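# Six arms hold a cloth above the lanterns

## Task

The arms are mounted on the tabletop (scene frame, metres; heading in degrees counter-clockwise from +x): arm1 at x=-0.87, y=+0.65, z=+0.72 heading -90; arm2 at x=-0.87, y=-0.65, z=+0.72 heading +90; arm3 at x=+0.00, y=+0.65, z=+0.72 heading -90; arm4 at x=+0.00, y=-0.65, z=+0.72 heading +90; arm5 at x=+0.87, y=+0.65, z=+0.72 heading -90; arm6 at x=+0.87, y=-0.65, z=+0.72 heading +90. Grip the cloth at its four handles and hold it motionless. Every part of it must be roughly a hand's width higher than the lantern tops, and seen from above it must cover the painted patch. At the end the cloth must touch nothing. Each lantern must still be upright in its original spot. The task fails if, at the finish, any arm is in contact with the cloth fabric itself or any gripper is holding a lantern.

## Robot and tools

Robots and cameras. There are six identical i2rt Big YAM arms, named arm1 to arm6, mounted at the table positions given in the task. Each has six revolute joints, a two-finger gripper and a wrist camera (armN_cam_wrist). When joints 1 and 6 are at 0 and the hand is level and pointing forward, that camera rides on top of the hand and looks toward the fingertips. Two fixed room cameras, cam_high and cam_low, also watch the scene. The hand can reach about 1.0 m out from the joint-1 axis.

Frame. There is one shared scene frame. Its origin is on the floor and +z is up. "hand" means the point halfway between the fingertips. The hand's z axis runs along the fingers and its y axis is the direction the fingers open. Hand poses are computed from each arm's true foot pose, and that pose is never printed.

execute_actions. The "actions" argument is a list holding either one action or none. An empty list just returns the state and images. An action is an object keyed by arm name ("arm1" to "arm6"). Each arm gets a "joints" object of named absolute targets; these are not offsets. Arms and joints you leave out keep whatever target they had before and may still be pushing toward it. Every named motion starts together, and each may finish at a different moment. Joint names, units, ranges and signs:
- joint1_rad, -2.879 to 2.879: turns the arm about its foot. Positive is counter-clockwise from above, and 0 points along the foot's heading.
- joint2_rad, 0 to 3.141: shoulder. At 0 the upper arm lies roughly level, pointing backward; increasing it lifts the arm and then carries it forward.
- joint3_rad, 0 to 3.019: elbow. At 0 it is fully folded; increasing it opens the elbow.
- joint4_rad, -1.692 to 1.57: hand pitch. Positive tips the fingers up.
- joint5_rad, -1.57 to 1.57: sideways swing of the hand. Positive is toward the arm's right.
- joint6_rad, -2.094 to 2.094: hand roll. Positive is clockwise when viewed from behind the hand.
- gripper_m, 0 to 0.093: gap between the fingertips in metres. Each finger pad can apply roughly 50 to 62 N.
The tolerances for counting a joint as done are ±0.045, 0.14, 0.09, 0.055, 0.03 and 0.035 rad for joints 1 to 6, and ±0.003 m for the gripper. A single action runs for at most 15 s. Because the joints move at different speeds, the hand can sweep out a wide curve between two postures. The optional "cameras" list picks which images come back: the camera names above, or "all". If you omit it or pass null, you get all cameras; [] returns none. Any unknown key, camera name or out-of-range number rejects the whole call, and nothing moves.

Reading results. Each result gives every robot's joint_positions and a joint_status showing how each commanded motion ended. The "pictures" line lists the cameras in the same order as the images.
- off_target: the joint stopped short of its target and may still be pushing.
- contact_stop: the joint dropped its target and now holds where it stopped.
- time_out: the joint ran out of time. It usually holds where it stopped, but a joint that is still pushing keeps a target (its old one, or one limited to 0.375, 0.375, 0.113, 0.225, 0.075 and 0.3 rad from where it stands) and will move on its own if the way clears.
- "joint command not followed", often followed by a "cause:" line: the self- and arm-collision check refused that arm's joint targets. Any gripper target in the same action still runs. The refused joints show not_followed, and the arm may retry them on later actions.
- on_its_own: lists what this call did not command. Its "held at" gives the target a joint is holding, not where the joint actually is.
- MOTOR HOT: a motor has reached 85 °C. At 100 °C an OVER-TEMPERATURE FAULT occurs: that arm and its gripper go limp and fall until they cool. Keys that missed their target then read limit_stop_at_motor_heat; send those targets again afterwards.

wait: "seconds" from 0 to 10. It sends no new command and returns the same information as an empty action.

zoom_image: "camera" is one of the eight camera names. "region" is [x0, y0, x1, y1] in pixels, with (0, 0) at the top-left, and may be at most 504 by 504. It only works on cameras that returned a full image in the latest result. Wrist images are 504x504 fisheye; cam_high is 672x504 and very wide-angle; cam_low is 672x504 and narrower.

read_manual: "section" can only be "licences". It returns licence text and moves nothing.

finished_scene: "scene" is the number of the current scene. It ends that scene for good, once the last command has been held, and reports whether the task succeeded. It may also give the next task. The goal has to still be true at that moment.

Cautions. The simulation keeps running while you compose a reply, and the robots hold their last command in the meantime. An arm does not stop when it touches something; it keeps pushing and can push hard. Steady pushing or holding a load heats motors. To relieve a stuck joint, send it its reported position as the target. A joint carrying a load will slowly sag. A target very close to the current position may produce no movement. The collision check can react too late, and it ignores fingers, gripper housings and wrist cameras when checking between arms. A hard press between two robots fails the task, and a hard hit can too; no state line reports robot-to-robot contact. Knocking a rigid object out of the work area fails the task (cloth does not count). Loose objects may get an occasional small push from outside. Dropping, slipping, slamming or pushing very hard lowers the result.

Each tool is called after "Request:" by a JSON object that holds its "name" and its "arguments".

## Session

Request:
{"name": "execute_actions", "arguments": {"actions": []}}

Scene clock: 0.00 s.
Motor temperatures (°C, as the motors report them): arm1=[22 21 23 22 23 20] | arm2=[20 21 22 21 23 23] | arm3=[21 21 25 19 23 19] | arm4=[20 21 24 21 21 23] | arm5=[19 23 26 20 22 20] | arm6=[23 22 25 22 21 20]
arm1.joint_positions: joint1_rad=+0.008 joint2_rad=+0.423 joint3_rad=+1.474 joint4_rad=-1.528 joint5_rad=+0.016 joint6_rad=-0.009 gripper_m=+0.094
arm1.joint_status: not commanded
arm1.hand: x=-0.8757 y=+0.5372 z=+1.3608 quat_wxyz=(-0.356, -0.611, -0.597, +0.378) (m; scene frame)
arm2.joint_positions: joint1_rad=-0.008 joint2_rad=+0.442 joint3_rad=+1.473 joint4_rad=-1.527 joint5_rad=+0.005 joint6_rad=+0.001 gripper_m=+0.094
arm2.joint_status: not commanded
arm2.hand: x=-0.8710 y=-0.5242 z=+1.3351 quat_wxyz=(-0.358, +0.613, -0.604, -0.362) (m; scene frame)
arm3.joint_positions: joint1_rad=+0.001 joint2_rad=+0.449 joint3_rad=+1.475 joint4_rad=-1.547 joint5_rad=-0.017 joint6_rad=+0.017 gripper_m=+0.095
arm3.joint_status: not commanded
arm3.hand: x=+0.0109 y=+0.5330 z=+1.3529 quat_wxyz=(-0.364, -0.606, -0.615, +0.349) (m; scene frame)
arm4.joint_positions: joint1_rad=+0.003 joint2_rad=+0.439 joint3_rad=+1.478 joint4_rad=-1.550 joint5_rad=-0.013 joint6_rad=+0.001 gripper_m=+0.095
arm4.joint_status: not commanded
arm4.hand: x=-0.0136 y=-0.5369 z=+1.3518 quat_wxyz=(-0.353, +0.624, -0.594, -0.365) (m; scene frame)
arm5.joint_positions: joint1_rad=-0.005 joint2_rad=+0.446 joint3_rad=+1.482 joint4_rad=-1.550 joint5_rad=+0.016 joint6_rad=-0.005 gripper_m=+0.095
arm5.joint_status: not commanded
arm5.hand: x=+0.8625 y=+0.5269 z=+1.3476 quat_wxyz=(-0.357, -0.607, -0.617, +0.350) (m; scene frame)
arm6.joint_positions: joint1_rad=-0.002 joint2_rad=+0.451 joint3_rad=+1.467 joint4_rad=-1.536 joint5_rad=-0.013 joint6_rad=+0.002 gripper_m=+0.094
arm6.joint_status: not commanded
arm6.hand: x=+0.8715 y=-0.5230 z=+1.2879 quat_wxyz=(-0.347, +0.613, -0.611, -0.360) (m; scene frame)
pictures: arm1_cam_wrist, arm2_cam_wrist, arm3_cam_wrist, arm4_cam_wrist, arm5_cam_wrist, arm6_cam_wrist, cam_high, cam_low
Images, in order (width x height): arm1_cam_wrist 504x504, arm2_cam_wrist 504x504, arm3_cam_wrist 504x504, arm4_cam_wrist 504x504, arm5_cam_wrist 504x504, arm6_cam_wrist 504x504, cam_high 672x504, cam_low 672x504.

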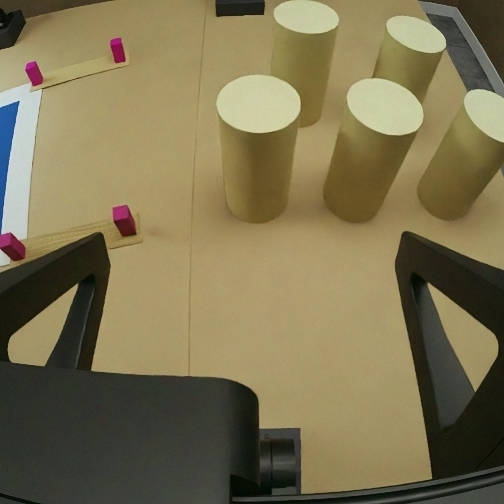

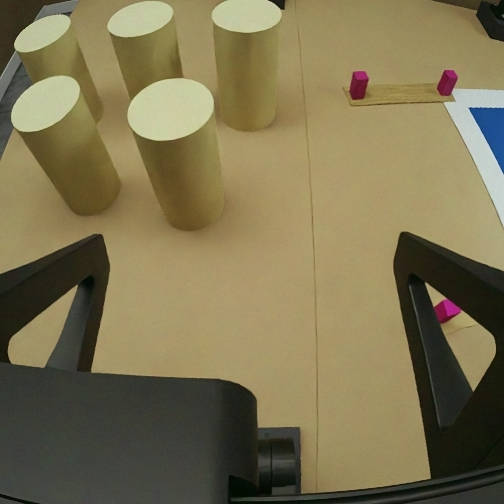

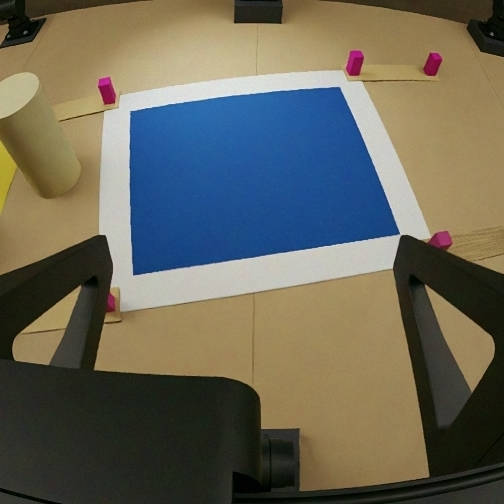

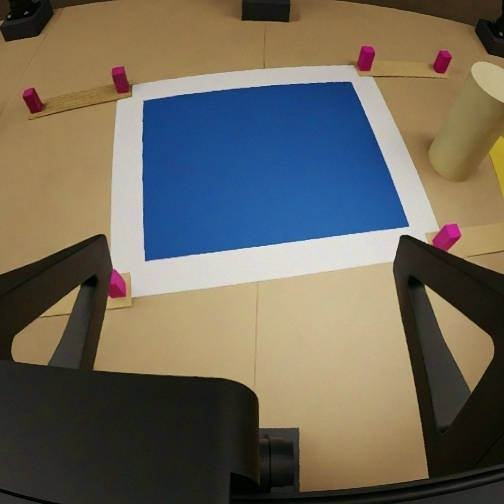

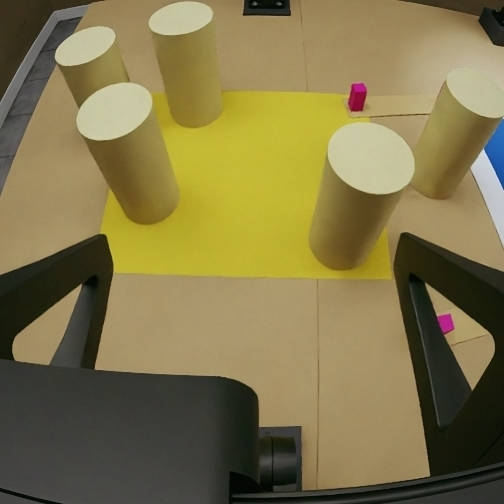

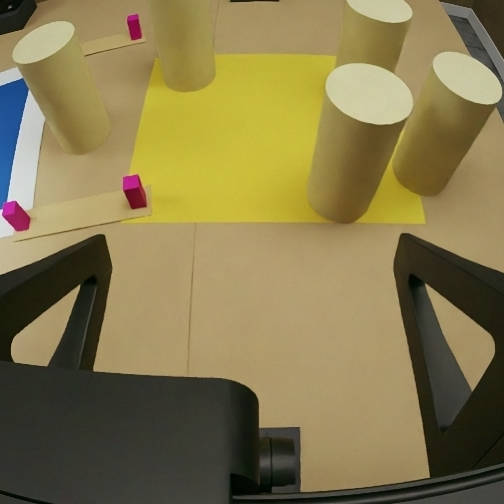

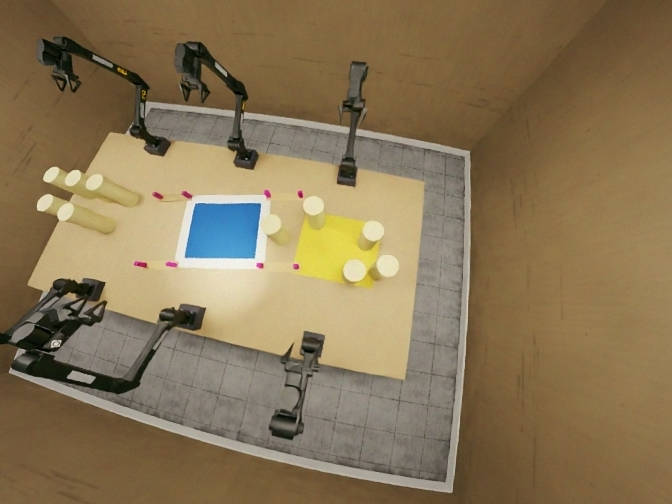

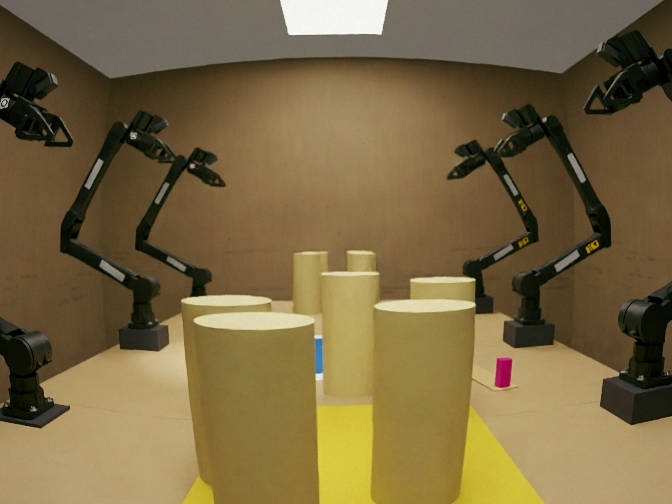

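Request:
{"name": "execute_actions", "arguments": {"actions": [{"arm3":{"joints":{"joint1_rad":-0.78,"joint6_rad":-0.94}},"arm4":{"joints":{"joint1_rad":0.665,"joint6_rad":0.5}},"arm5":{"joints":{"joint1_rad":-1.126,"joint6_rad":-1.28}},"arm6":{"joints":{"joint1_rad":0.817,"joint6_rad":0.65}}}], "cameras": []}}

Request:
{"name": "execute_actions", "arguments": {"actions": [{"arm3":{"joints":{"joint2_rad":1.955,"joint3_rad":1.56,"joint4_rad":-1.167}},"arm4":{"joints":{"joint2_rad":1.621,"joint3_rad":1.079,"joint4_rad":-1.03}},"arm5":{"joints":{"joint2_rad":2.168,"joint3_rad":1.93,"joint4_rad":-1.32}},"arm6":{"joints":{"joint2_rad":2.162,"joint3_rad":2.075,"joint4_rad":-1.47}}}], "cameras": ["arm3_cam_wrist","arm4_cam_wrist","arm5_cam_wrist","arm6_cam_wrist"]}}

Scene clock: 21.87 s.
Motor temperatures (°C, as the motors report them): arm1=[22 21 25 22 23 20] | arm2=[20 21 24 21 23 23] | arm3=[21 21 27 19 23 19] | arm4=[20 21 26 21 21 23] | arm5=[20 23 28 21 22 20] | arm6=[23 22 26 22 21 20]
arm1.joint_positions: joint1_rad=+0.008 joint2_rad=+0.423 joint3_rad=+1.474 joint4_rad=-1.528 joint5_rad=+0.016 joint6_rad=-0.009 gripper_m=+0.094
arm1.joint_status: not commanded
arm1.hand: x=-0.8757 y=+0.5372 z=+1.3608 quat_wxyz=(-0.356, -0.611, -0.597, +0.378) (m; scene frame)
arm2.joint_positions: joint1_rad=-0.008 joint2_rad=+0.442 joint3_rad=+1.473 joint4_rad=-1.527 joint5_rad=+0.005 joint6_rad=+0.001 gripper_m=+0.094
arm2.joint_status: not commanded
arm2.hand: x=-0.8710 y=-0.5242 z=+1.3351 quat_wxyz=(-0.358, +0.613, -0.604, -0.362) (m; scene frame)
arm3.joint_positions: joint1_rad=-0.768 joint2_rad=+0.449 joint3_rad=+1.475 joint4_rad=-1.547 joint5_rad=-0.017 joint6_rad=-0.925 gripper_m=+0.095
arm3.joint_status: all done
arm3.hand: x=-0.0747 y=+0.5642 z=+1.3537 quat_wxyz=(+0.022, -0.552, -0.662, +0.507) (m; scene frame)
arm4.joint_positions: joint1_rad=+0.661 joint2_rad=+0.439 joint3_rad=+1.478 joint4_rad=-1.550 joint5_rad=-0.013 joint6_rad=+0.484 gripper_m=+0.095
arm4.joint_status: all done
arm4.hand: x=-0.0834 y=-0.5647 z=+1.3507 quat_wxyz=(-0.099, +0.676, -0.539, -0.493) (m; scene frame)
arm5.joint_positions: joint1_rad=-1.116 joint2_rad=+0.446 joint3_rad=+1.482 joint4_rad=-1.550 joint5_rad=+0.016 joint6_rad=-1.266 gripper_m=+0.095
arm5.joint_status: all done
arm5.hand: x=+0.7564 y=+0.5925 z=+1.3467 quat_wxyz=(+0.195, -0.558, -0.665, +0.457) (m; scene frame)
arm6.joint_positions: joint1_rad=+0.809 joint2_rad=+0.451 joint3_rad=+1.467 joint4_rad=-1.536 joint5_rad=-0.013 joint6_rad=+0.640 gripper_m=+0.094
arm6.joint_status: all done
arm6.hand: x=+0.7812 y=-0.5635 z=+1.2886 quat_wxyz=(-0.021, +0.663, -0.555, -0.502) (m; scene frame)
pictures: none
No camera images: the call's "cameras" was empty. Leave "cameras" out to get every camera's image.

Scene clock: 23.97 s.
Motor temperatures (°C, as the motors report them): arm1=[22 21 25 22 23 20] | arm2=[20 21 24 21 23 23] | arm3=[21 22 27 19 23 19] | arm4=[20 21 26 21 21 23] | arm5=[20 23 28 21 22 20] | arm6=[23 22 27 22 21 20]
arm1.joint_positions: joint1_rad=+0.008 joint2_rad=+0.423 joint3_rad=+1.474 joint4_rad=-1.528 joint5_rad=+0.016 joint6_rad=-0.009 gripper_m=+0.094
arm1.joint_status: not commanded
arm1.hand: x=-0.8757 y=+0.5372 z=+1.3608 quat_wxyz=(-0.356, -0.611, -0.597, +0.378) (m; scene frame)
arm2.joint_positions: joint1_rad=-0.008 joint2_rad=+0.442 joint3_rad=+1.473 joint4_rad=-1.527 joint5_rad=+0.005 joint6_rad=+0.001 gripper_m=+0.094
arm2.joint_status: not commanded
arm2.hand: x=-0.8710 y=-0.5242 z=+1.3351 quat_wxyz=(-0.358, +0.613, -0.604, -0.362) (m; scene frame)
arm3.joint_positions: joint1_rad=-0.768 joint2_rad=+1.960 joint3_rad=+1.548 joint4_rad=-1.177 joint5_rad=-0.017 joint6_rad=-0.926 gripper_m=+0.095
arm3.joint_status: all done
arm3.hand: x=-0.3911 y=+0.2308 z=+0.8562 quat_wxyz=(-0.007, -0.645, -0.765, -0.001) (m; scene frame)
arm4.joint_positions: joint1_rad=+0.661 joint2_rad=+1.618 joint3_rad=+1.077 joint4_rad=-1.047 joint5_rad=-0.013 joint6_rad=+0.484 gripper_m=+0.095
arm4.joint_status: all done
arm4.hand: x=-0.2775 y=-0.3201 z=+0.8505 quat_wxyz=(+0.002, +0.777, -0.629, +0.011) (m; scene frame)
arm5.joint_positions: joint1_rad=-1.116 joint2_rad=+2.158 joint3_rad=+1.907 joint4_rad=-1.321 joint5_rad=+0.016 joint6_rad=-1.267 gripper_m=+0.095
arm5.joint_status: all done
arm5.hand: x=+0.2869 y=+0.3435 z=+0.8427 quat_wxyz=(+0.005, -0.639, -0.769, -0.011) (m; scene frame)
arm6.joint_positions: joint1_rad=+0.809 joint2_rad=+2.179 joint3_rad=+2.051 joint4_rad=-1.470 joint5_rad=-0.013 joint6_rad=+0.641 gripper_m=+0.094
arm6.joint_status: all done
arm6.hand: x=+0.3856 y=-0.1932 z=+0.8387 quat_wxyz=(+0.010, +0.765, -0.644, +0.012) (m; scene frame)
pictures: arm3_cam_wrist, arm4_cam_wrist, arm5_cam_wrist, arm6_cam_wrist
Images, in order (width x height): arm3_cam_wrist 504x504, arm4_cam_wrist 504x504, arm5_cam_wrist 504x504, arm6_cam_wrist 504x504.

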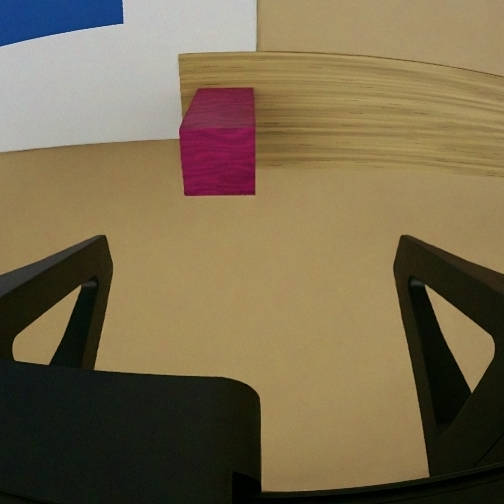

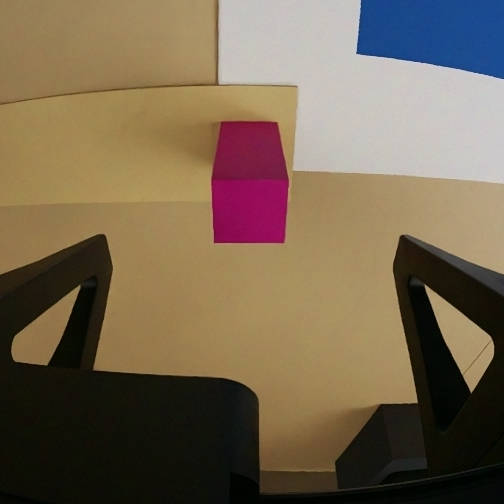

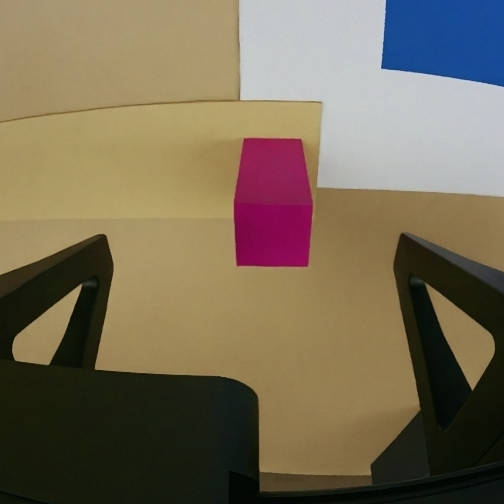

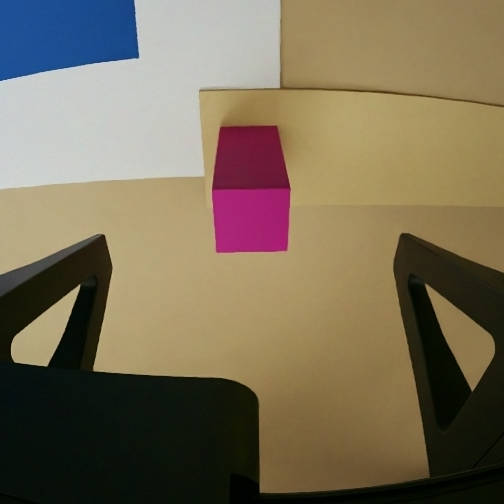

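Request:
{"name": "execute_actions", "arguments": {"actions": [{"arm3":{"joints":{"joint1_rad":-0.745,"joint2_rad":2.06,"joint3_rad":1.447,"joint4_rad":-0.95}},"arm4":{"joints":{"joint1_rad":0.697,"joint2_rad":1.726,"joint3_rad":0.938,"joint4_rad":-0.78}},"arm5":{"joints":{"joint1_rad":-1.162,"joint2_rad":2.247,"joint3_rad":1.85,"joint4_rad":-1.16}},"arm6":{"joints":{"joint1_rad":0.835,"joint2_rad":2.166,"joint3_rad":1.868,"joint4_rad":-1.26}}}], "cameras": ["arm3_cam_wrist","arm4_cam_wrist","arm5_cam_wrist","arm6_cam_wrist"]}}

Scene clock: 39.90 s.
Motor temperatures (°C, as the motors report them): arm1=[22 21 25 22 23 20] | arm2=[20 21 24 21 23 23] | arm3=[21 23 28 19 23 19] | arm4=[20 22 27 21 21 23] | arm5=[20 25 30 20 22 20] | arm6=[23 24 28 22 21 20]
arm1.joint_positions: joint1_rad=+0.008 joint2_rad=+0.423 joint3_rad=+1.474 joint4_rad=-1.528 joint5_rad=+0.016 joint6_rad=-0.009 gripper_m=+0.094
arm1.joint_status: not commanded
arm1.hand: x=-0.8757 y=+0.5372 z=+1.3608 quat_wxyz=(-0.356, -0.611, -0.597, +0.378) (m; scene frame)
arm2.joint_positions: joint1_rad=-0.008 joint2_rad=+0.442 joint3_rad=+1.473 joint4_rad=-1.527 joint5_rad=+0.005 joint6_rad=+0.001 gripper_m=+0.094
arm2.joint_status: not commanded
arm2.hand: x=-0.8710 y=-0.5242 z=+1.3351 quat_wxyz=(-0.358, +0.613, -0.604, -0.362) (m; scene frame)
arm3.joint_positions: joint1_rad=-0.759 joint2_rad=+2.074 joint3_rad=+1.434 joint4_rad=-0.966 joint5_rad=-0.017 joint6_rad=-0.926 gripper_m=+0.095
arm3.joint_status: all done
arm3.hand: x=-0.3799 y=+0.2354 z=+0.7551 quat_wxyz=(-0.007, -0.641, -0.768, -0.010) (m; scene frame)
arm4.joint_positions: joint1_rad=+0.696 joint2_rad=+1.733 joint3_rad=+0.924 joint4_rad=-0.797 joint5_rad=-0.013 joint6_rad=+0.484 gripper_m=+0.095
arm4.joint_status: all done
arm4.hand: x=-0.2705 y=-0.3487 z=+0.7586 quat_wxyz=(+0.003, +0.788, -0.616, +0.020) (m; scene frame)
arm5.joint_positions: joint1_rad=-1.160 joint2_rad=+2.241 joint3_rad=+1.845 joint4_rad=-1.173 joint5_rad=+0.016 joint6_rad=-1.267 gripper_m=+0.095
arm5.joint_status: all done
arm5.hand: x=+0.2702 y=+0.3679 z=+0.7671 quat_wxyz=(+0.005, -0.655, -0.755, -0.010) (m; scene frame)
arm6.joint_positions: joint1_rad=+0.828 joint2_rad=+2.174 joint3_rad=+1.864 joint4_rad=-1.273 joint5_rad=-0.013 joint6_rad=+0.641 gripper_m=+0.094
arm6.joint_status: all done
arm6.hand: x=+0.3860 y=-0.2112 z=+0.7721 quat_wxyz=(+0.010, +0.771, -0.636, +0.004) (m; scene frame)
pictures: arm3_cam_wrist, arm4_cam_wrist, arm5_cam_wrist, arm6_cam_wrist
Images, in order (width x height): arm3_cam_wrist 504x504, arm4_cam_wrist 504x504, arm5_cam_wrist 504x504, arm6_cam_wrist 504x504.

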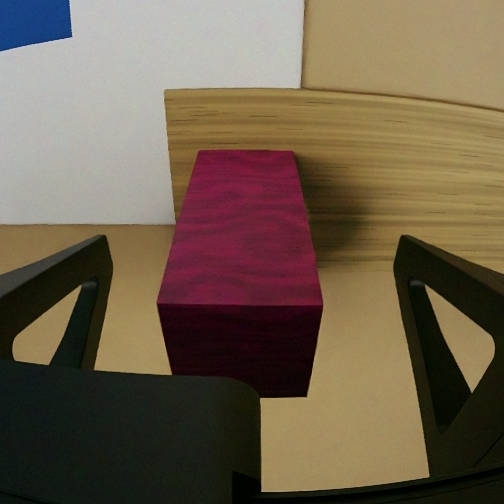

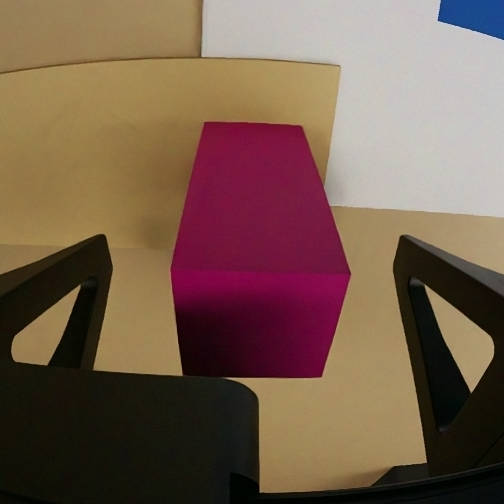

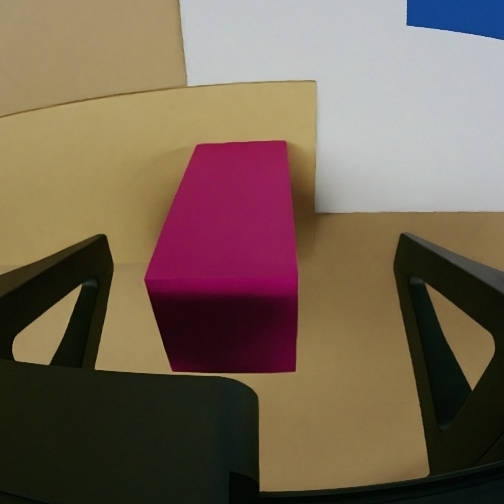

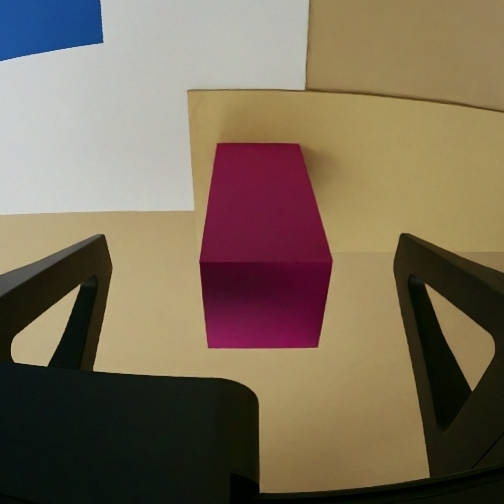

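All slightly short; nudge forward and lower 5 and 6.

Request:
{"name": "execute_actions", "arguments": {"actions": [{"arm3":{"joints":{"joint1_rad":-0.735}},"arm4":{"joints":{"joint1_rad":0.65}},"arm5":{"joints":{"joint1_rad":-1.138,"joint2_rad":2.265}},"arm6":{"joints":{"joint1_rad":0.803,"joint2_rad":2.2}}}], "cameras": []}}

Request:
{"name": "execute_actions", "arguments": {"actions": [{"arm3":{"joints":{"gripper_m":0.01}},"arm4":{"joints":{"gripper_m":0.01}},"arm5":{"joints":{"gripper_m":0.01}},"arm6":{"joints":{"gripper_m":0.01}}}], "cameras": ["arm3_cam_wrist","arm4_cam_wrist","arm5_cam_wrist","arm6_cam_wrist"]}}

Scene clock: 49.97 s.
Motor temperatures (°C, as the motors report them): arm1=[22 21 25 22 23 20] | arm2=[20 21 24 21 23 23] | arm3=[21 23 28 19 23 19] | arm4=[20 22 27 21 21 23] | arm5=[20 26 30 20 22 20] | arm6=[23 24 28 22 21 20]
arm1.joint_positions: joint1_rad=+0.008 joint2_rad=+0.423 joint3_rad=+1.474 joint4_rad=-1.528 joint5_rad=+0.016 joint6_rad=-0.009 gripper_m=+0.094
arm1.joint_status: not commanded
arm1.hand: x=-0.8757 y=+0.5372 z=+1.3608 quat_wxyz=(-0.356, -0.611, -0.597, +0.378) (m; scene frame)
arm2.joint_positions: joint1_rad=-0.008 joint2_rad=+0.442 joint3_rad=+1.473 joint4_rad=-1.527 joint5_rad=+0.005 joint6_rad=+0.001 gripper_m=+0.094
arm2.joint_status: not commanded
arm2.hand: x=-0.8710 y=-0.5242 z=+1.3351 quat_wxyz=(-0.358, +0.613, -0.604, -0.362) (m; scene frame)
arm3.joint_positions: joint1_rad=-0.748 joint2_rad=+2.074 joint3_rad=+1.434 joint4_rad=-0.966 joint5_rad=-0.017 joint6_rad=-0.926 gripper_m=+0.095
arm3.joint_status: all done
arm3.hand: x=-0.3756 y=+0.2315 z=+0.7551 quat_wxyz=(-0.007, -0.637, -0.771, -0.010) (m; scene frame)
arm4.joint_positions: joint1_rad=+0.648 joint2_rad=+1.733 joint3_rad=+0.924 joint4_rad=-0.797 joint5_rad=-0.013 joint6_rad=+0.485 gripper_m=+0.095
arm4.joint_status: all done
arm4.hand: x=-0.2558 y=-0.3361 z=+0.7589 quat_wxyz=(+0.004, +0.773, -0.635, +0.019) (m; scene frame)
arm5.joint_positions: joint1_rad=-1.149 joint2_rad=+2.241 joint3_rad=+1.845 joint4_rad=-1.173 joint5_rad=+0.016 joint6_rad=-1.267 gripper_m=+0.095
arm5.joint_status: all done
arm5.hand: x=+0.2735 y=+0.3611 z=+0.7671 quat_wxyz=(+0.005, -0.651, -0.759, -0.010) (m; scene frame)
arm6.joint_positions: joint1_rad=+0.810 joint2_rad=+2.178 joint3_rad=+1.864 joint4_rad=-1.273 joint5_rad=-0.013 joint6_rad=+0.641 gripper_m=+0.094
arm6.joint_status: all done
arm6.hand: x=+0.3945 y=-0.2025 z=+0.7693 quat_wxyz=(+0.010, +0.765, -0.644, +0.006) (m; scene frame)
pictures: none
No camera images: the call's "cameras" was empty. Leave "cameras" out to get every camera's image.

Scene clock: 50.67 s.
Motor temperatures (°C, as the motors report them): arm1=[22 21 25 22 23 20] | arm2=[20 21 24 21 23 23] | arm3=[21 24 28 19 23 19] | arm4=[20 22 27 21 21 23] | arm5=[20 26 30 20 22 20] | arm6=[23 24 28 22 21 20]
arm1.joint_positions: joint1_rad=+0.008 joint2_rad=+0.423 joint3_rad=+1.474 joint4_rad=-1.528 joint5_rad=+0.016 joint6_rad=-0.009 gripper_m=+0.094
arm1.joint_status: not commanded
arm1.hand: x=-0.8757 y=+0.5372 z=+1.3608 quat_wxyz=(-0.356, -0.611, -0.597, +0.378) (m; scene frame)
arm2.joint_positions: joint1_rad=-0.008 joint2_rad=+0.442 joint3_rad=+1.473 joint4_rad=-1.527 joint5_rad=+0.005 joint6_rad=+0.001 gripper_m=+0.094
arm2.joint_status: not commanded
arm2.hand: x=-0.8710 y=-0.5242 z=+1.3351 quat_wxyz=(-0.358, +0.613, -0.604, -0.362) (m; scene frame)
arm3.joint_positions: joint1_rad=-0.748 joint2_rad=+2.074 joint3_rad=+1.434 joint4_rad=-0.966 joint5_rad=-0.018 joint6_rad=-0.926 gripper_m=+0.029
arm3.joint_status: gripper_m off_target (ended at +0.029, target +0.010)
arm3.hand: x=-0.3753 y=+0.2313 z=+0.7551 quat_wxyz=(-0.008, -0.637, -0.771, -0.010) (m; scene frame)
arm4.joint_positions: joint1_rad=+0.651 joint2_rad=+1.733 joint3_rad=+0.924 joint4_rad=-0.795 joint5_rad=-0.019 joint6_rad=+0.485 gripper_m=+0.029
arm4.joint_status: gripper_m off_target (ended at +0.029, target +0.010)
arm4.hand: x=-0.2578 y=-0.3371 z=+0.7589 quat_wxyz=(+0.006, +0.773, -0.634, +0.018) (m; scene frame)
arm5.joint_positions: joint1_rad=-1.149 joint2_rad=+2.241 joint3_rad=+1.845 joint4_rad=-1.171 joint5_rad=+0.019 joint6_rad=-1.271 gripper_m=+0.030
arm5.joint_status: gripper_m off_target (ended at +0.030, target +0.010)
arm5.hand: x=+0.2729 y=+0.3613 z=+0.7671 quat_wxyz=(+0.007, -0.650, -0.760, -0.010) (m; scene frame)
arm6.joint_positions: joint1_rad=+0.809 joint2_rad=+2.178 joint3_rad=+1.864 joint4_rad=-1.272 joint5_rad=-0.011 joint6_rad=+0.642 gripper_m=+0.029
arm6.joint_status: gripper_m off_target (ended at +0.029, target +0.010)
arm6.hand: x=+0.3949 y=-0.2018 z=+0.7693 quat_wxyz=(+0.009, +0.765, -0.644, +0.006) (m; scene frame)
pictures: arm3_cam_wrist, arm4_cam_wrist, arm5_cam_wrist, arm6_cam_wrist
Images, in order (width x height): arm3_cam_wrist 504x504, arm4_cam_wrist 504x504, arm5_cam_wrist 504x504, arm6_cam_wrist 504x504.

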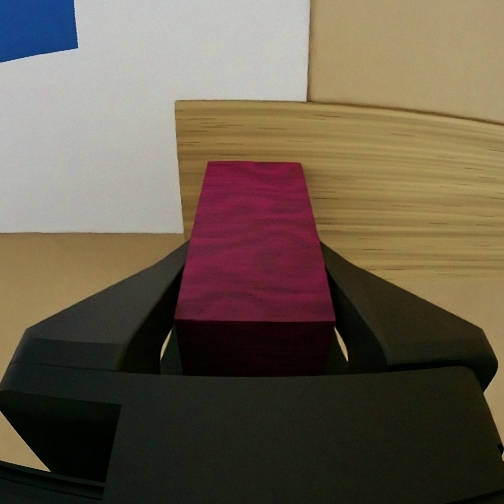

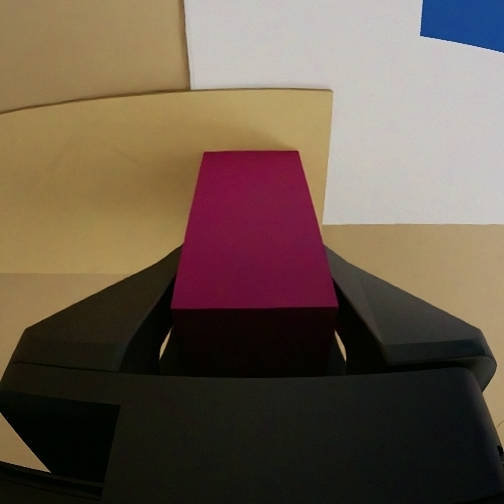

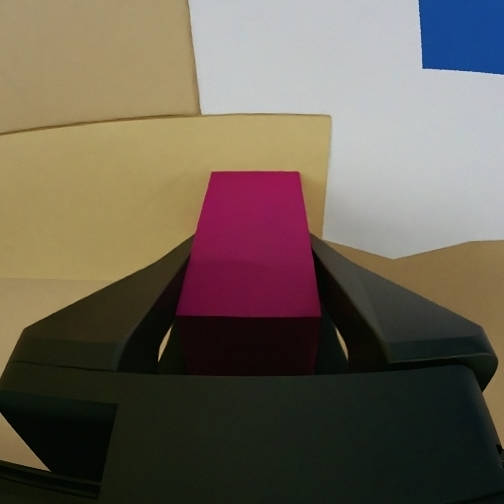

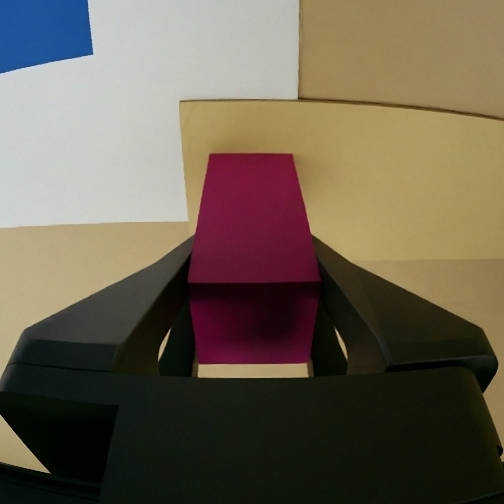

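Request:
{"name": "execute_actions", "arguments": {"actions": [{"arm3":{"joints":{"joint1_rad":-0.785,"joint2_rad":1.467,"joint3_rad":1.26,"joint4_rad":-1.073,"joint6_rad":-0.8}},"arm4":{"joints":{"joint1_rad":0.7,"joint2_rad":1.467,"joint3_rad":1.26,"joint4_rad":-1.073,"joint6_rad":0.7}},"arm5":{"joints":{"joint1_rad":-1.033,"joint2_rad":1.872,"joint3_rad":1.785,"joint4_rad":-1.2,"joint6_rad":-1.15}},"arm6":{"joints":{"joint1_rad":0.98,"joint2_rad":1.92,"joint3_rad":2.02,"joint4_rad":-1.37,"joint6_rad":1.0}}}], "cameras": ["cam_high"]}}

Request:
{"name": "execute_actions", "arguments": {"actions": [{"arm3":{"joints":{"joint2_rad":1.306,"joint3_rad":1.615,"joint4_rad":-1.28}},"arm4":{"joints":{"joint2_rad":1.306,"joint3_rad":1.61,"joint4_rad":-1.28}},"arm5":{"joints":{"joint2_rad":1.741,"joint3_rad":2.12,"joint4_rad":-1.346}},"arm6":{"joints":{"joint2_rad":1.796,"joint3_rad":2.33,"joint4_rad":-1.394}}}], "cameras": ["cam_high"]}}

Request:
{"name": "execute_actions", "arguments": {"actions": [{"arm3":{"joints":{"joint1_rad":-0.38,"joint2_rad":1.055,"joint3_rad":1.41,"joint4_rad":-1.335,"joint6_rad":-0.37}},"arm4":{"joints":{"joint1_rad":0.353,"joint2_rad":0.95,"joint3_rad":1.35,"joint4_rad":-1.38,"joint6_rad":0.37}},"arm5":{"joints":{"joint1_rad":-0.78,"joint2_rad":1.306,"joint3_rad":1.605,"joint4_rad":-1.28,"joint6_rad":-0.9}},"arm6":{"joints":{"joint1_rad":0.80,"joint2_rad":1.288,"joint3_rad":1.76,"joint4_rad":-1.45,"joint6_rad":0.85}}}], "cameras": ["cam_high","cam_low"]}}

Scene clock: 77.73 s.
Motor temperatures (°C, as the motors report them): arm1=[22 21 26 22 23 20] | arm2=[20 21 25 21 23 23] | arm3=[21 24 28 19 23 19] | arm4=[20 23 27 21 21 23] | arm5=[20 27 30 20 22 20] | arm6=[23 24 28 22 21 20]
arm1.joint_positions: joint1_rad=+0.008 joint2_rad=+0.423 joint3_rad=+1.474 joint4_rad=-1.528 joint5_rad=+0.016 joint6_rad=-0.009 gripper_m=+0.094
arm1.joint_status: not commanded
arm1.hand: x=-0.8757 y=+0.5372 z=+1.3608 quat_wxyz=(-0.356, -0.611, -0.597, +0.378) (m; scene frame)
arm2.joint_positions: joint1_rad=-0.008 joint2_rad=+0.442 joint3_rad=+1.473 joint4_rad=-1.527 joint5_rad=+0.005 joint6_rad=+0.001 gripper_m=+0.094
arm2.joint_status: not commanded
arm2.hand: x=-0.8710 y=-0.5242 z=+1.3351 quat_wxyz=(-0.358, +0.613, -0.604, -0.362) (m; scene frame)
arm3.joint_positions: joint1_rad=-0.765 joint2_rad=+1.474 joint3_rad=+1.241 joint4_rad=-1.066 joint5_rad=-0.025 joint6_rad=-0.814 gripper_m=+0.029
arm3.joint_status: all done
arm3.hand: x=-0.3303 y=+0.2907 z=+0.9877 quat_wxyz=(-0.011, -0.676, -0.722, +0.143) (m; scene frame)
arm4.joint_positions: joint1_rad=+0.691 joint2_rad=+1.467 joint3_rad=+1.240 joint4_rad=-1.061 joint5_rad=-0.003 joint6_rad=+0.683 gripper_m=+0.029
arm4.joint_status: all done
arm4.hand: x=-0.3274 y=-0.2830 z=+0.9792 quat_wxyz=(-0.017, +0.715, -0.685, -0.137) (m; scene frame)
arm5.joint_positions: joint1_rad=-1.023 joint2_rad=+1.867 joint3_rad=+1.772 joint4_rad=-1.181 joint5_rad=+0.016 joint6_rad=-1.164 gripper_m=+0.029
arm5.joint_status: all done
arm5.hand: x=+0.3237 y=+0.2942 z=+0.9765 quat_wxyz=(+0.047, -0.637, -0.758, +0.130) (m; scene frame)
arm6.joint_positions: joint1_rad=+0.975 joint2_rad=+1.923 joint3_rad=+1.990 joint4_rad=-1.354 joint5_rad=-0.014 joint6_rad=+0.992 gripper_m=+0.029
arm6.joint_status: all done
arm6.hand: x=+0.3178 y=-0.2788 z=+0.9832 quat_wxyz=(+0.038, +0.695, -0.704, -0.138) (m; scene frame)
pictures: cam_high
Images, in order (width x height): cam_high 672x504.

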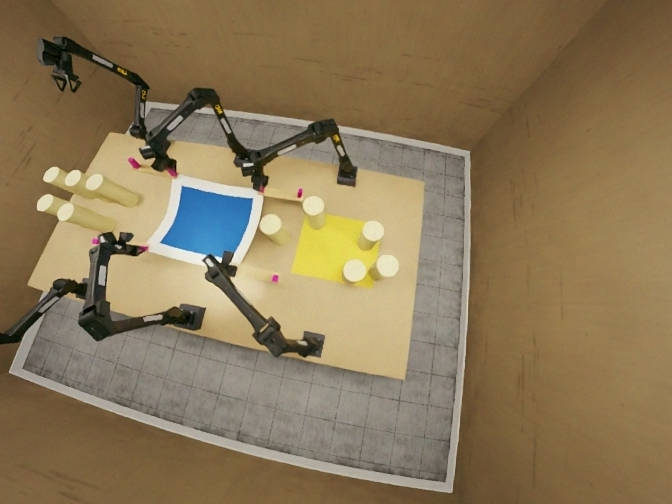

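Scene clock: 79.13 s.
Motor temperatures (°C, as the motors report them): arm1=[22 21 26 22 23 20] | arm2=[20 21 25 21 23 23] | arm3=[21 24 29 19 23 19] | arm4=[20 23 28 21 21 23] | arm5=[20 27 30 20 22 20] | arm6=[23 25 29 22 21 20]
arm1.joint_positions: joint1_rad=+0.008 joint2_rad=+0.423 joint3_rad=+1.474 joint4_rad=-1.528 joint5_rad=+0.016 joint6_rad=-0.009 gripper_m=+0.094
arm1.joint_status: not commanded
arm1.hand: x=-0.8757 y=+0.5372 z=+1.3608 quat_wxyz=(-0.356, -0.611, -0.597, +0.378) (m; scene frame)
arm2.joint_positions: joint1_rad=-0.008 joint2_rad=+0.442 joint3_rad=+1.473 joint4_rad=-1.527 joint5_rad=+0.005 joint6_rad=+0.001 gripper_m=+0.094
arm2.joint_status: not commanded
arm2.hand: x=-0.8710 y=-0.5242 z=+1.3351 quat_wxyz=(-0.358, +0.613, -0.604, -0.362) (m; scene frame)
arm3.joint_positions: joint1_rad=-0.766 joint2_rad=+1.316 joint3_rad=+1.582 joint4_rad=-1.273 joint5_rad=-0.024 joint6_rad=-0.813 gripper_m=+0.029
arm3.joint_status: all done
arm3.hand: x=-0.3289 y=+0.2917 z=+1.2051 quat_wxyz=(-0.010, -0.654, -0.700, +0.285) (m; scene frame)
arm4.joint_positions: joint1_rad=+0.691 joint2_rad=+1.309 joint3_rad=+1.584 joint4_rad=-1.269 joint5_rad=-0.004 joint6_rad=+0.684 gripper_m=+0.029
arm4.joint_status: all done
arm4.hand: x=-0.3307 y=-0.2841 z=+1.1985 quat_wxyz=(-0.028, +0.693, -0.663, -0.281) (m; scene frame)
arm5.joint_positions: joint1_rad=-1.023 joint2_rad=+1.734 joint3_rad=+2.087 joint4_rad=-1.330 joint5_rad=+0.016 joint6_rad=-1.163 gripper_m=+0.029
arm5.joint_status: all done
arm5.hand: x=+0.3228 y=+0.2937 z=+1.1969 quat_wxyz=(+0.089, -0.618, -0.733, +0.271) (m; scene frame)
arm6.joint_positions: joint1_rad=+0.975 joint2_rad=+1.799 joint3_rad=+2.286 joint4_rad=-1.385 joint5_rad=-0.014 joint6_rad=+0.995 gripper_m=+0.029
arm6.joint_status: all done
arm6.hand: x=+0.3208 y=-0.2792 z=+1.2018 quat_wxyz=(+0.075, +0.662, -0.672, -0.323) (m; scene frame)
pictures: cam_high
Images, in order (width x height): cam_high 672x504.

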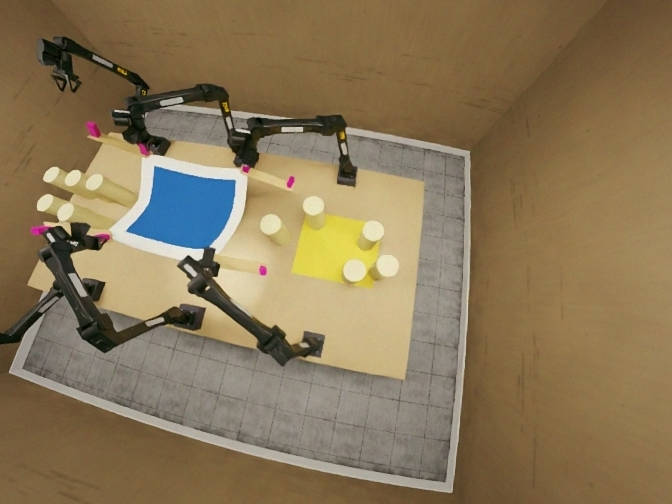

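Scene clock: 80.80 s.
Motor temperatures (°C, as the motors report them): arm1=[22 21 26 22 23 20] | arm2=[20 21 25 21 23 23] | arm3=[21 24 29 19 23 19] | arm4=[20 22 28 21 21 23] | arm5=[20 26 30 20 22 20] | arm6=[23 24 29 22 21 20]
arm1.joint_positions: joint1_rad=+0.008 joint2_rad=+0.423 joint3_rad=+1.474 joint4_rad=-1.528 joint5_rad=+0.016 joint6_rad=-0.009 gripper_m=+0.094
arm1.joint_status: not commanded
arm1.hand: x=-0.8757 y=+0.5372 z=+1.3608 quat_wxyz=(-0.356, -0.611, -0.597, +0.378) (m; scene frame)
arm2.joint_positions: joint1_rad=-0.008 joint2_rad=+0.442 joint3_rad=+1.473 joint4_rad=-1.527 joint5_rad=+0.005 joint6_rad=+0.001 gripper_m=+0.094
arm2.joint_status: not commanded
arm2.hand: x=-0.8710 y=-0.5242 z=+1.3351 quat_wxyz=(-0.358, +0.613, -0.604, -0.362) (m; scene frame)
arm3.joint_positions: joint1_rad=-0.378 joint2_rad=+1.060 joint3_rad=+1.400 joint4_rad=-1.329 joint5_rad=-0.030 joint6_rad=-0.382 gripper_m=+0.029
arm3.joint_status: all done
arm3.hand: x=-0.1305 y=+0.2863 z=+1.2126 quat_wxyz=(-0.126, -0.667, -0.685, +0.264) (m; scene frame)
arm4.joint_positions: joint1_rad=+0.347 joint2_rad=+0.953 joint3_rad=+1.345 joint4_rad=-1.370 joint5_rad=-0.004 joint6_rad=+0.381 gripper_m=+0.029
arm4.joint_status: all done
arm4.hand: x=-0.1347 y=-0.3288 z=+1.2101 quat_wxyz=(-0.120, +0.677, -0.675, -0.266) (m; scene frame)
arm5.joint_positions: joint1_rad=-0.772 joint2_rad=+1.307 joint3_rad=+1.603 joint4_rad=-1.289 joint5_rad=+0.017 joint6_rad=-0.919 gripper_m=+0.029
arm5.joint_status: all done
arm5.hand: x=+0.5333 y=+0.2874 z=+1.1976 quat_wxyz=(+0.018, -0.617, -0.736, +0.277) (m; scene frame)
arm6.joint_positions: joint1_rad=+0.793 joint2_rad=+1.309 joint3_rad=+1.752 joint4_rad=-1.443 joint5_rad=-0.012 joint6_rad=+0.864 gripper_m=+0.029
arm6.joint_status: all done
arm6.hand: x=+0.5376 y=-0.3233 z=+1.2009 quat_wxyz=(+0.022, +0.656, -0.700, -0.282) (m; scene frame)
pictures: cam_high, cam_low
Images, in order (width x height): cam_high 672x504, cam_low 672x504.

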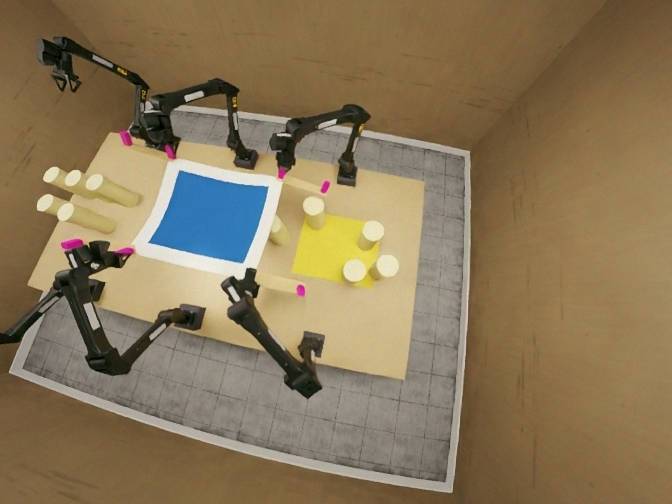

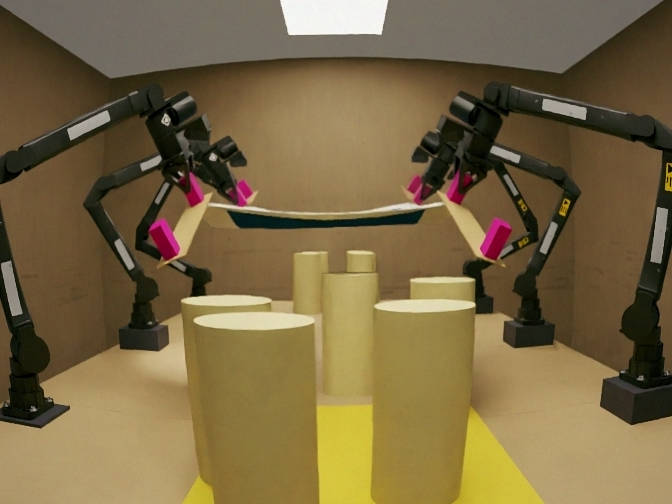

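Request:
{"name": "execute_actions", "arguments": {"actions": [{"arm3":{"joints":{"joint1_rad":0.148,"joint2_rad":1.006,"joint3_rad":1.38,"joint4_rad":-1.354,"joint6_rad":0.16}},"arm4":{"joints":{"joint1_rad":-0.244,"joint2_rad":0.915,"joint3_rad":1.33,"joint4_rad":-1.395,"joint6_rad":-0.23}},"arm5":{"joints":{"joint1_rad":-0.39,"joint2_rad":1.03,"joint3_rad":1.395,"joint4_rad":-1.345,"joint6_rad":-0.37}},"arm6":{"joints":{"joint1_rad":0.39,"joint2_rad":1.015,"joint3_rad":1.56,"joint4_rad":-1.525,"joint6_rad":0.41}}}], "cameras": []}}

Request:
{"name": "execute_actions", "arguments": {"actions": [{"arm3":{"joints":{"joint1_rad":0.605,"joint2_rad":1.17,"joint3_rad":1.54,"joint4_rad":-1.3,"joint6_rad":0.5}},"arm4":{"joints":{"joint1_rad":-0.72,"joint2_rad":1.14,"joint3_rad":1.49,"joint4_rad":-1.31,"joint6_rad":-0.68}},"arm5":{"joints":{"joint1_rad":0.155,"joint2_rad":0.96,"joint3_rad":1.367,"joint4_rad":-1.36,"joint6_rad":0.19}},"arm6":{"joints":{"joint1_rad":-0.21,"joint2_rad":0.97,"joint3_rad":1.535,"joint4_rad":-1.545,"joint6_rad":-0.21}}}], "cameras": []}}

Request:
{"name": "execute_actions", "arguments": {"actions": [{"arm3":{"joints":{"joint1_rad":1.012,"joint2_rad":1.701,"joint3_rad":2.075,"joint4_rad":-1.548,"joint6_rad":1.02}},"arm4":{"joints":{"joint1_rad":-0.937,"joint2_rad":1.92,"joint3_rad":2.375,"joint4_rad":-1.63,"joint6_rad":-0.92}},"arm5":{"joints":{"joint1_rad":0.82,"joint2_rad":1.314,"joint3_rad":1.685,"joint4_rad":-1.545,"joint6_rad":0.88}},"arm6":{"joints":{"joint1_rad":-0.71,"joint2_rad":1.487,"joint3_rad":2.02,"joint4_rad":-1.6,"joint6_rad":-0.73}}}], "cameras": ["cam_high","cam_low"]}}

Scene clock: 109.33 s.
Motor temperatures (°C, as the motors report them): arm1=[22 21 26 22 23 20] | arm2=[20 21 25 21 23 23] | arm3=[21 22 30 19 23 19] | arm4=[20 22 29 21 21 23] | arm5=[20 25 31 20 22 20] | arm6=[23 23 29 22 21 20]
arm1.joint_positions: joint1_rad=+0.008 joint2_rad=+0.423 joint3_rad=+1.474 joint4_rad=-1.528 joint5_rad=+0.016 joint6_rad=-0.009 gripper_m=+0.094
arm1.joint_status: not commanded
arm1.hand: x=-0.8757 y=+0.5372 z=+1.3608 quat_wxyz=(-0.356, -0.611, -0.597, +0.378) (m; scene frame)
arm2.joint_positions: joint1_rad=-0.008 joint2_rad=+0.442 joint3_rad=+1.473 joint4_rad=-1.527 joint5_rad=+0.005 joint6_rad=+0.001 gripper_m=+0.094
arm2.joint_status: not commanded
arm2.hand: x=-0.8710 y=-0.5242 z=+1.3351 quat_wxyz=(-0.358, +0.613, -0.604, -0.362) (m; scene frame)
arm3.joint_positions: joint1_rad=+0.146 joint2_rad=+1.025 joint3_rad=+1.368 joint4_rad=-1.343 joint5_rad=-0.027 joint6_rad=+0.150 gripper_m=+0.029
arm3.joint_status: all done
arm3.hand: x=+0.0683 y=+0.2825 z=+1.2048 quat_wxyz=(-0.233, -0.671, -0.685, +0.163) (m; scene frame)
arm4.joint_positions: joint1_rad=-0.245 joint2_rad=+0.932 joint3_rad=+1.323 joint4_rad=-1.381 joint5_rad=-0.003 joint6_rad=-0.221 gripper_m=+0.029
arm4.joint_status: all done
arm4.hand: x=+0.0657 y=-0.3210 z=+1.2070 quat_wxyz=(-0.247, +0.681, -0.672, -0.152) (m; scene frame)
arm5.joint_positions: joint1_rad=-0.397 joint2_rad=+1.028 joint3_rad=+1.393 joint4_rad=-1.328 joint5_rad=+0.021 joint6_rad=-0.393 gripper_m=+0.030
arm5.joint_status: all done
arm5.hand: x=+0.7252 y=+0.2910 z=+1.2054 quat_wxyz=(-0.112, -0.669, -0.683, +0.271) (m; scene frame)
arm6.joint_positions: joint1_rad=+0.397 joint2_rad=+1.021 joint3_rad=+1.558 joint4_rad=-1.509 joint5_rad=-0.019 joint6_rad=+0.426 gripper_m=+0.029
arm6.joint_status: all done
arm6.hand: x=+0.7343 y=-0.3287 z=+1.2098 quat_wxyz=(-0.096, +0.669, -0.683, -0.279) (m; scene frame)
pictures: none
No camera images: the call's "cameras" was empty. Leave "cameras" out to get every camera's image.

Scene clock: 110.93 s.
Motor temperatures (°C, as the motors report them): arm1=[22 21 26 22 23 20] | arm2=[20 21 25 21 23 23] | arm3=[21 22 31 19 23 19] | arm4=[20 22 30 21 21 23] | arm5=[20 25 31 20 22 20] | arm6=[23 23 29 22 21 20]
arm1.joint_positions: joint1_rad=+0.008 joint2_rad=+0.423 joint3_rad=+1.474 joint4_rad=-1.528 joint5_rad=+0.016 joint6_rad=-0.009 gripper_m=+0.094
arm1.joint_status: not commanded
arm1.hand: x=-0.8757 y=+0.5372 z=+1.3608 quat_wxyz=(-0.356, -0.611, -0.597, +0.378) (m; scene frame)
arm2.joint_positions: joint1_rad=-0.008 joint2_rad=+0.442 joint3_rad=+1.473 joint4_rad=-1.527 joint5_rad=+0.005 joint6_rad=+0.001 gripper_m=+0.094
arm2.joint_status: not commanded
arm2.hand: x=-0.8710 y=-0.5242 z=+1.3351 quat_wxyz=(-0.358, +0.613, -0.604, -0.362) (m; scene frame)
arm3.joint_positions: joint1_rad=+0.607 joint2_rad=+1.196 joint3_rad=+1.468 joint4_rad=-1.309 joint5_rad=-0.022 joint6_rad=+0.491 gripper_m=+0.029
arm3.joint_status: all done
arm3.hand: x=+0.2625 y=+0.2971 z=+1.1905 quat_wxyz=(-0.258, -0.633, -0.727, +0.057) (m; scene frame)
arm4.joint_positions: joint1_rad=-0.723 joint2_rad=+1.157 joint3_rad=+1.439 joint4_rad=-1.323 joint5_rad=-0.009 joint6_rad=-0.670 gripper_m=+0.029
arm4.joint_status: all done
arm4.hand: x=+0.2631 y=-0.3253 z=+1.1936 quat_wxyz=(-0.267, +0.676, -0.687, -0.029) (m; scene frame)
arm5.joint_positions: joint1_rad=+0.144 joint2_rad=+0.980 joint3_rad=+1.360 joint4_rad=-1.348 joint5_rad=+0.025 joint6_rad=+0.167 gripper_m=+0.030
arm5.joint_status: all done
arm5.hand: x=+0.9234 y=+0.2900 z=+1.2054 quat_wxyz=(-0.237, -0.676, -0.675, +0.173) (m; scene frame)
arm6.joint_positions: joint1_rad=-0.196 joint2_rad=+0.999 joint3_rad=+1.531 joint4_rad=-1.536 joint5_rad=-0.025 joint6_rad=-0.195 gripper_m=+0.029
arm6.joint_status: all done
arm6.hand: x=+0.9332 y=-0.3189 z=+1.1998 quat_wxyz=(-0.223, +0.682, -0.676, -0.167) (m; scene frame)
pictures: none
No camera images: the call's "cameras" was empty. Leave "cameras" out to get every camera's image.

Scene clock: 112.60 s.
Motor temperatures (°C, as the motors report them): arm1=[22 21 26 22 23 20] | arm2=[20 21 25 21 23 23] | arm3=[21 23 31 19 23 19] | arm4=[20 22 30 21 21 23] | arm5=[20 25 31 20 22 20] | arm6=[23 23 29 22 21 20]
arm1.joint_positions: joint1_rad=+0.008 joint2_rad=+0.423 joint3_rad=+1.474 joint4_rad=-1.528 joint5_rad=+0.016 joint6_rad=-0.009 gripper_m=+0.094
arm1.joint_status: not commanded
arm1.hand: x=-0.8757 y=+0.5372 z=+1.3608 quat_wxyz=(-0.356, -0.611, -0.597, +0.378) (m; scene frame)
arm2.joint_positions: joint1_rad=-0.008 joint2_rad=+0.442 joint3_rad=+1.473 joint4_rad=-1.527 joint5_rad=+0.005 joint6_rad=+0.001 gripper_m=+0.094
arm2.joint_status: not commanded
arm2.hand: x=-0.8710 y=-0.5242 z=+1.3351 quat_wxyz=(-0.358, +0.613, -0.604, -0.362) (m; scene frame)
arm3.joint_positions: joint1_rad=+1.016 joint2_rad=+1.728 joint3_rad=+2.013 joint4_rad=-1.521 joint5_rad=-0.019 joint6_rad=+1.006 gripper_m=+0.029
arm3.joint_status: all done
arm3.hand: x=+0.5159 y=+0.3479 z=+1.1570 quat_wxyz=(-0.158, -0.688, -0.707, -0.040) (m; scene frame)
arm4.joint_positions: joint1_rad=-0.936 joint2_rad=+1.933 joint3_rad=+2.326 joint4_rad=-1.602 joint5_rad=-0.010 joint6_rad=-0.905 gripper_m=+0.029
arm4.joint_status: all done
arm4.hand: x=+0.5120 y=-0.2430 z=+1.1752 quat_wxyz=(-0.185, +0.696, -0.693, +0.019) (m; scene frame)
arm5.joint_positions: joint1_rad=+0.804 joint2_rad=+1.336 joint3_rad=+1.611 joint4_rad=-1.537 joint5_rad=+0.033 joint6_rad=+0.863 gripper_m=+0.030
arm5.joint_status: all done
arm5.hand: x=+1.1892 y=+0.3463 z=+1.1718 quat_wxyz=(-0.156, -0.710, -0.687, -0.001) (m; scene frame)
arm6.joint_positions: joint1_rad=-0.693 joint2_rad=+1.513 joint3_rad=+1.943 joint4_rad=-1.600 joint5_rad=-0.033 joint6_rad=-0.717 gripper_m=+0.029
arm6.joint_status: all done
arm6.hand: x=+1.1936 y=-0.2513 z=+1.1710 quat_wxyz=(-0.193, +0.705, -0.682, -0.034) (m; scene frame)
pictures: cam_high, cam_low
Images, in order (width x height): cam_high 672x504, cam_low 672x504.

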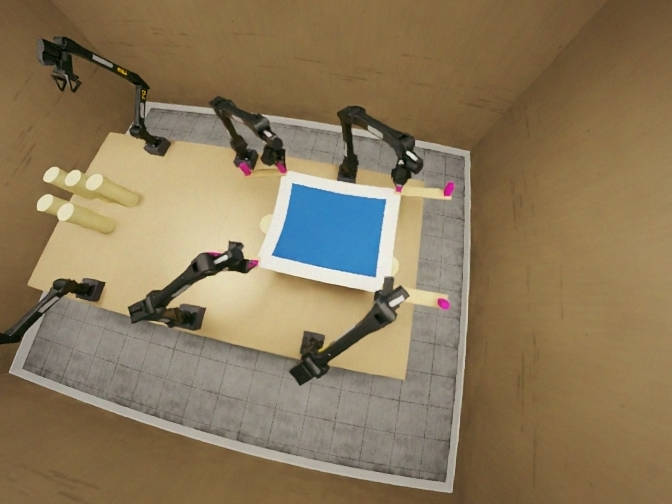

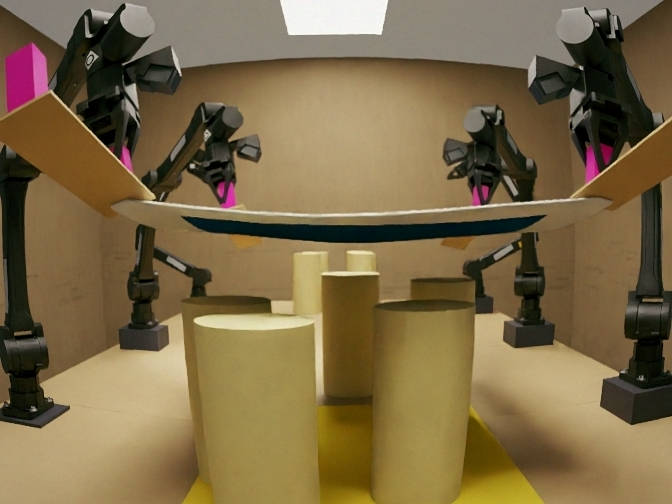

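Request:
{"name": "execute_actions", "arguments": {"actions": [{"arm3":{"joints":{"joint2_rad":1.685}},"arm4":{"joints":{"joint1_rad":-0.965}},"arm6":{"joints":{"joint1_rad":-0.74}},"arm5":{"joints":{"joint1_rad":0.845}}}], "cameras": ["cam_low"]}}

Request:
{"name": "finished_scene", "arguments": {"scene": 2}}

Scene clock: 120.13 s.
Motor temperatures (°C, as the motors report them): arm1=[22 21 26 22 23 20] | arm2=[20 21 25 21 23 23] | arm3=[21 23 33 19 23 19] | arm4=[20 23 31 21 21 23] | arm5=[20 25 33 20 22 20] | arm6=[23 23 31 22 21 20]
arm1.joint_positions: joint1_rad=+0.008 joint2_rad=+0.423 joint3_rad=+1.474 joint4_rad=-1.528 joint5_rad=+0.016 joint6_rad=-0.009 gripper_m=+0.094
arm1.joint_status: not commanded
arm1.hand: x=-0.8757 y=+0.5372 z=+1.3608 quat_wxyz=(-0.356, -0.611, -0.597, +0.378) (m; scene frame)
arm2.joint_positions: joint1_rad=-0.008 joint2_rad=+0.442 joint3_rad=+1.473 joint4_rad=-1.527 joint5_rad=+0.005 joint6_rad=+0.001 gripper_m=+0.094
arm2.joint_status: not commanded
arm2.hand: x=-0.8710 y=-0.5242 z=+1.3351 quat_wxyz=(-0.358, +0.613, -0.604, -0.362) (m; scene frame)
arm3.joint_positions: joint1_rad=+1.016 joint2_rad=+1.720 joint3_rad=+2.013 joint4_rad=-1.521 joint5_rad=-0.019 joint6_rad=+1.006 gripper_m=+0.029
arm3.joint_status: all done
arm3.hand: x=+0.5142 y=+0.3490 z=+1.1618 quat_wxyz=(-0.163, -0.687, -0.707, -0.041) (m; scene frame)
arm4.joint_positions: joint1_rad=-0.964 joint2_rad=+1.933 joint3_rad=+2.326 joint4_rad=-1.602 joint5_rad=-0.010 joint6_rad=-0.907 gripper_m=+0.029
arm4.joint_status: all done
arm4.hand: x=+0.5235 y=-0.2579 z=+1.1752 quat_wxyz=(-0.185, +0.687, -0.703, +0.022) (m; scene frame)
arm5.joint_positions: joint1_rad=+0.812 joint2_rad=+1.336 joint3_rad=+1.611 joint4_rad=-1.537 joint5_rad=+0.035 joint6_rad=+0.863 gripper_m=+0.030
arm5.joint_status: all done
arm5.hand: x=+1.1915 y=+0.3487 z=+1.1719 quat_wxyz=(-0.156, -0.707, -0.690, -0.001) (m; scene frame)
arm6.joint_positions: joint1_rad=-0.704 joint2_rad=+1.513 joint3_rad=+1.943 joint4_rad=-1.600 joint5_rad=-0.035 joint6_rad=-0.718 gripper_m=+0.029
arm6.joint_status: all done
arm6.hand: x=+1.1976 y=-0.2545 z=+1.1710 quat_wxyz=(-0.194, +0.702, -0.685, -0.033) (m; scene frame)
pictures: cam_low
Images, in order (width x height): cam_low 672x504.

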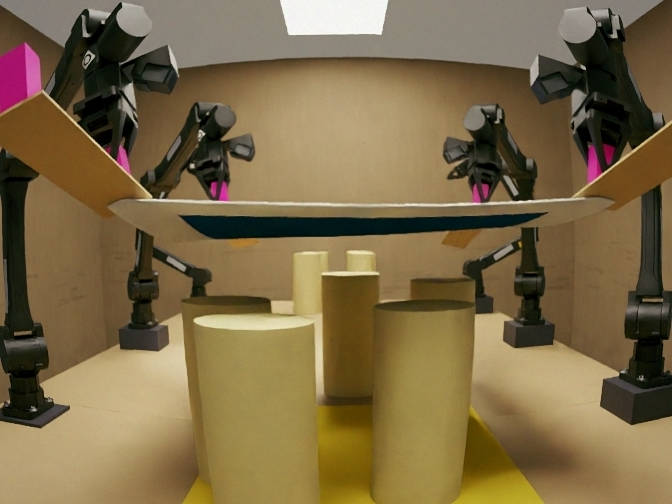

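The scene is finished: the task was done.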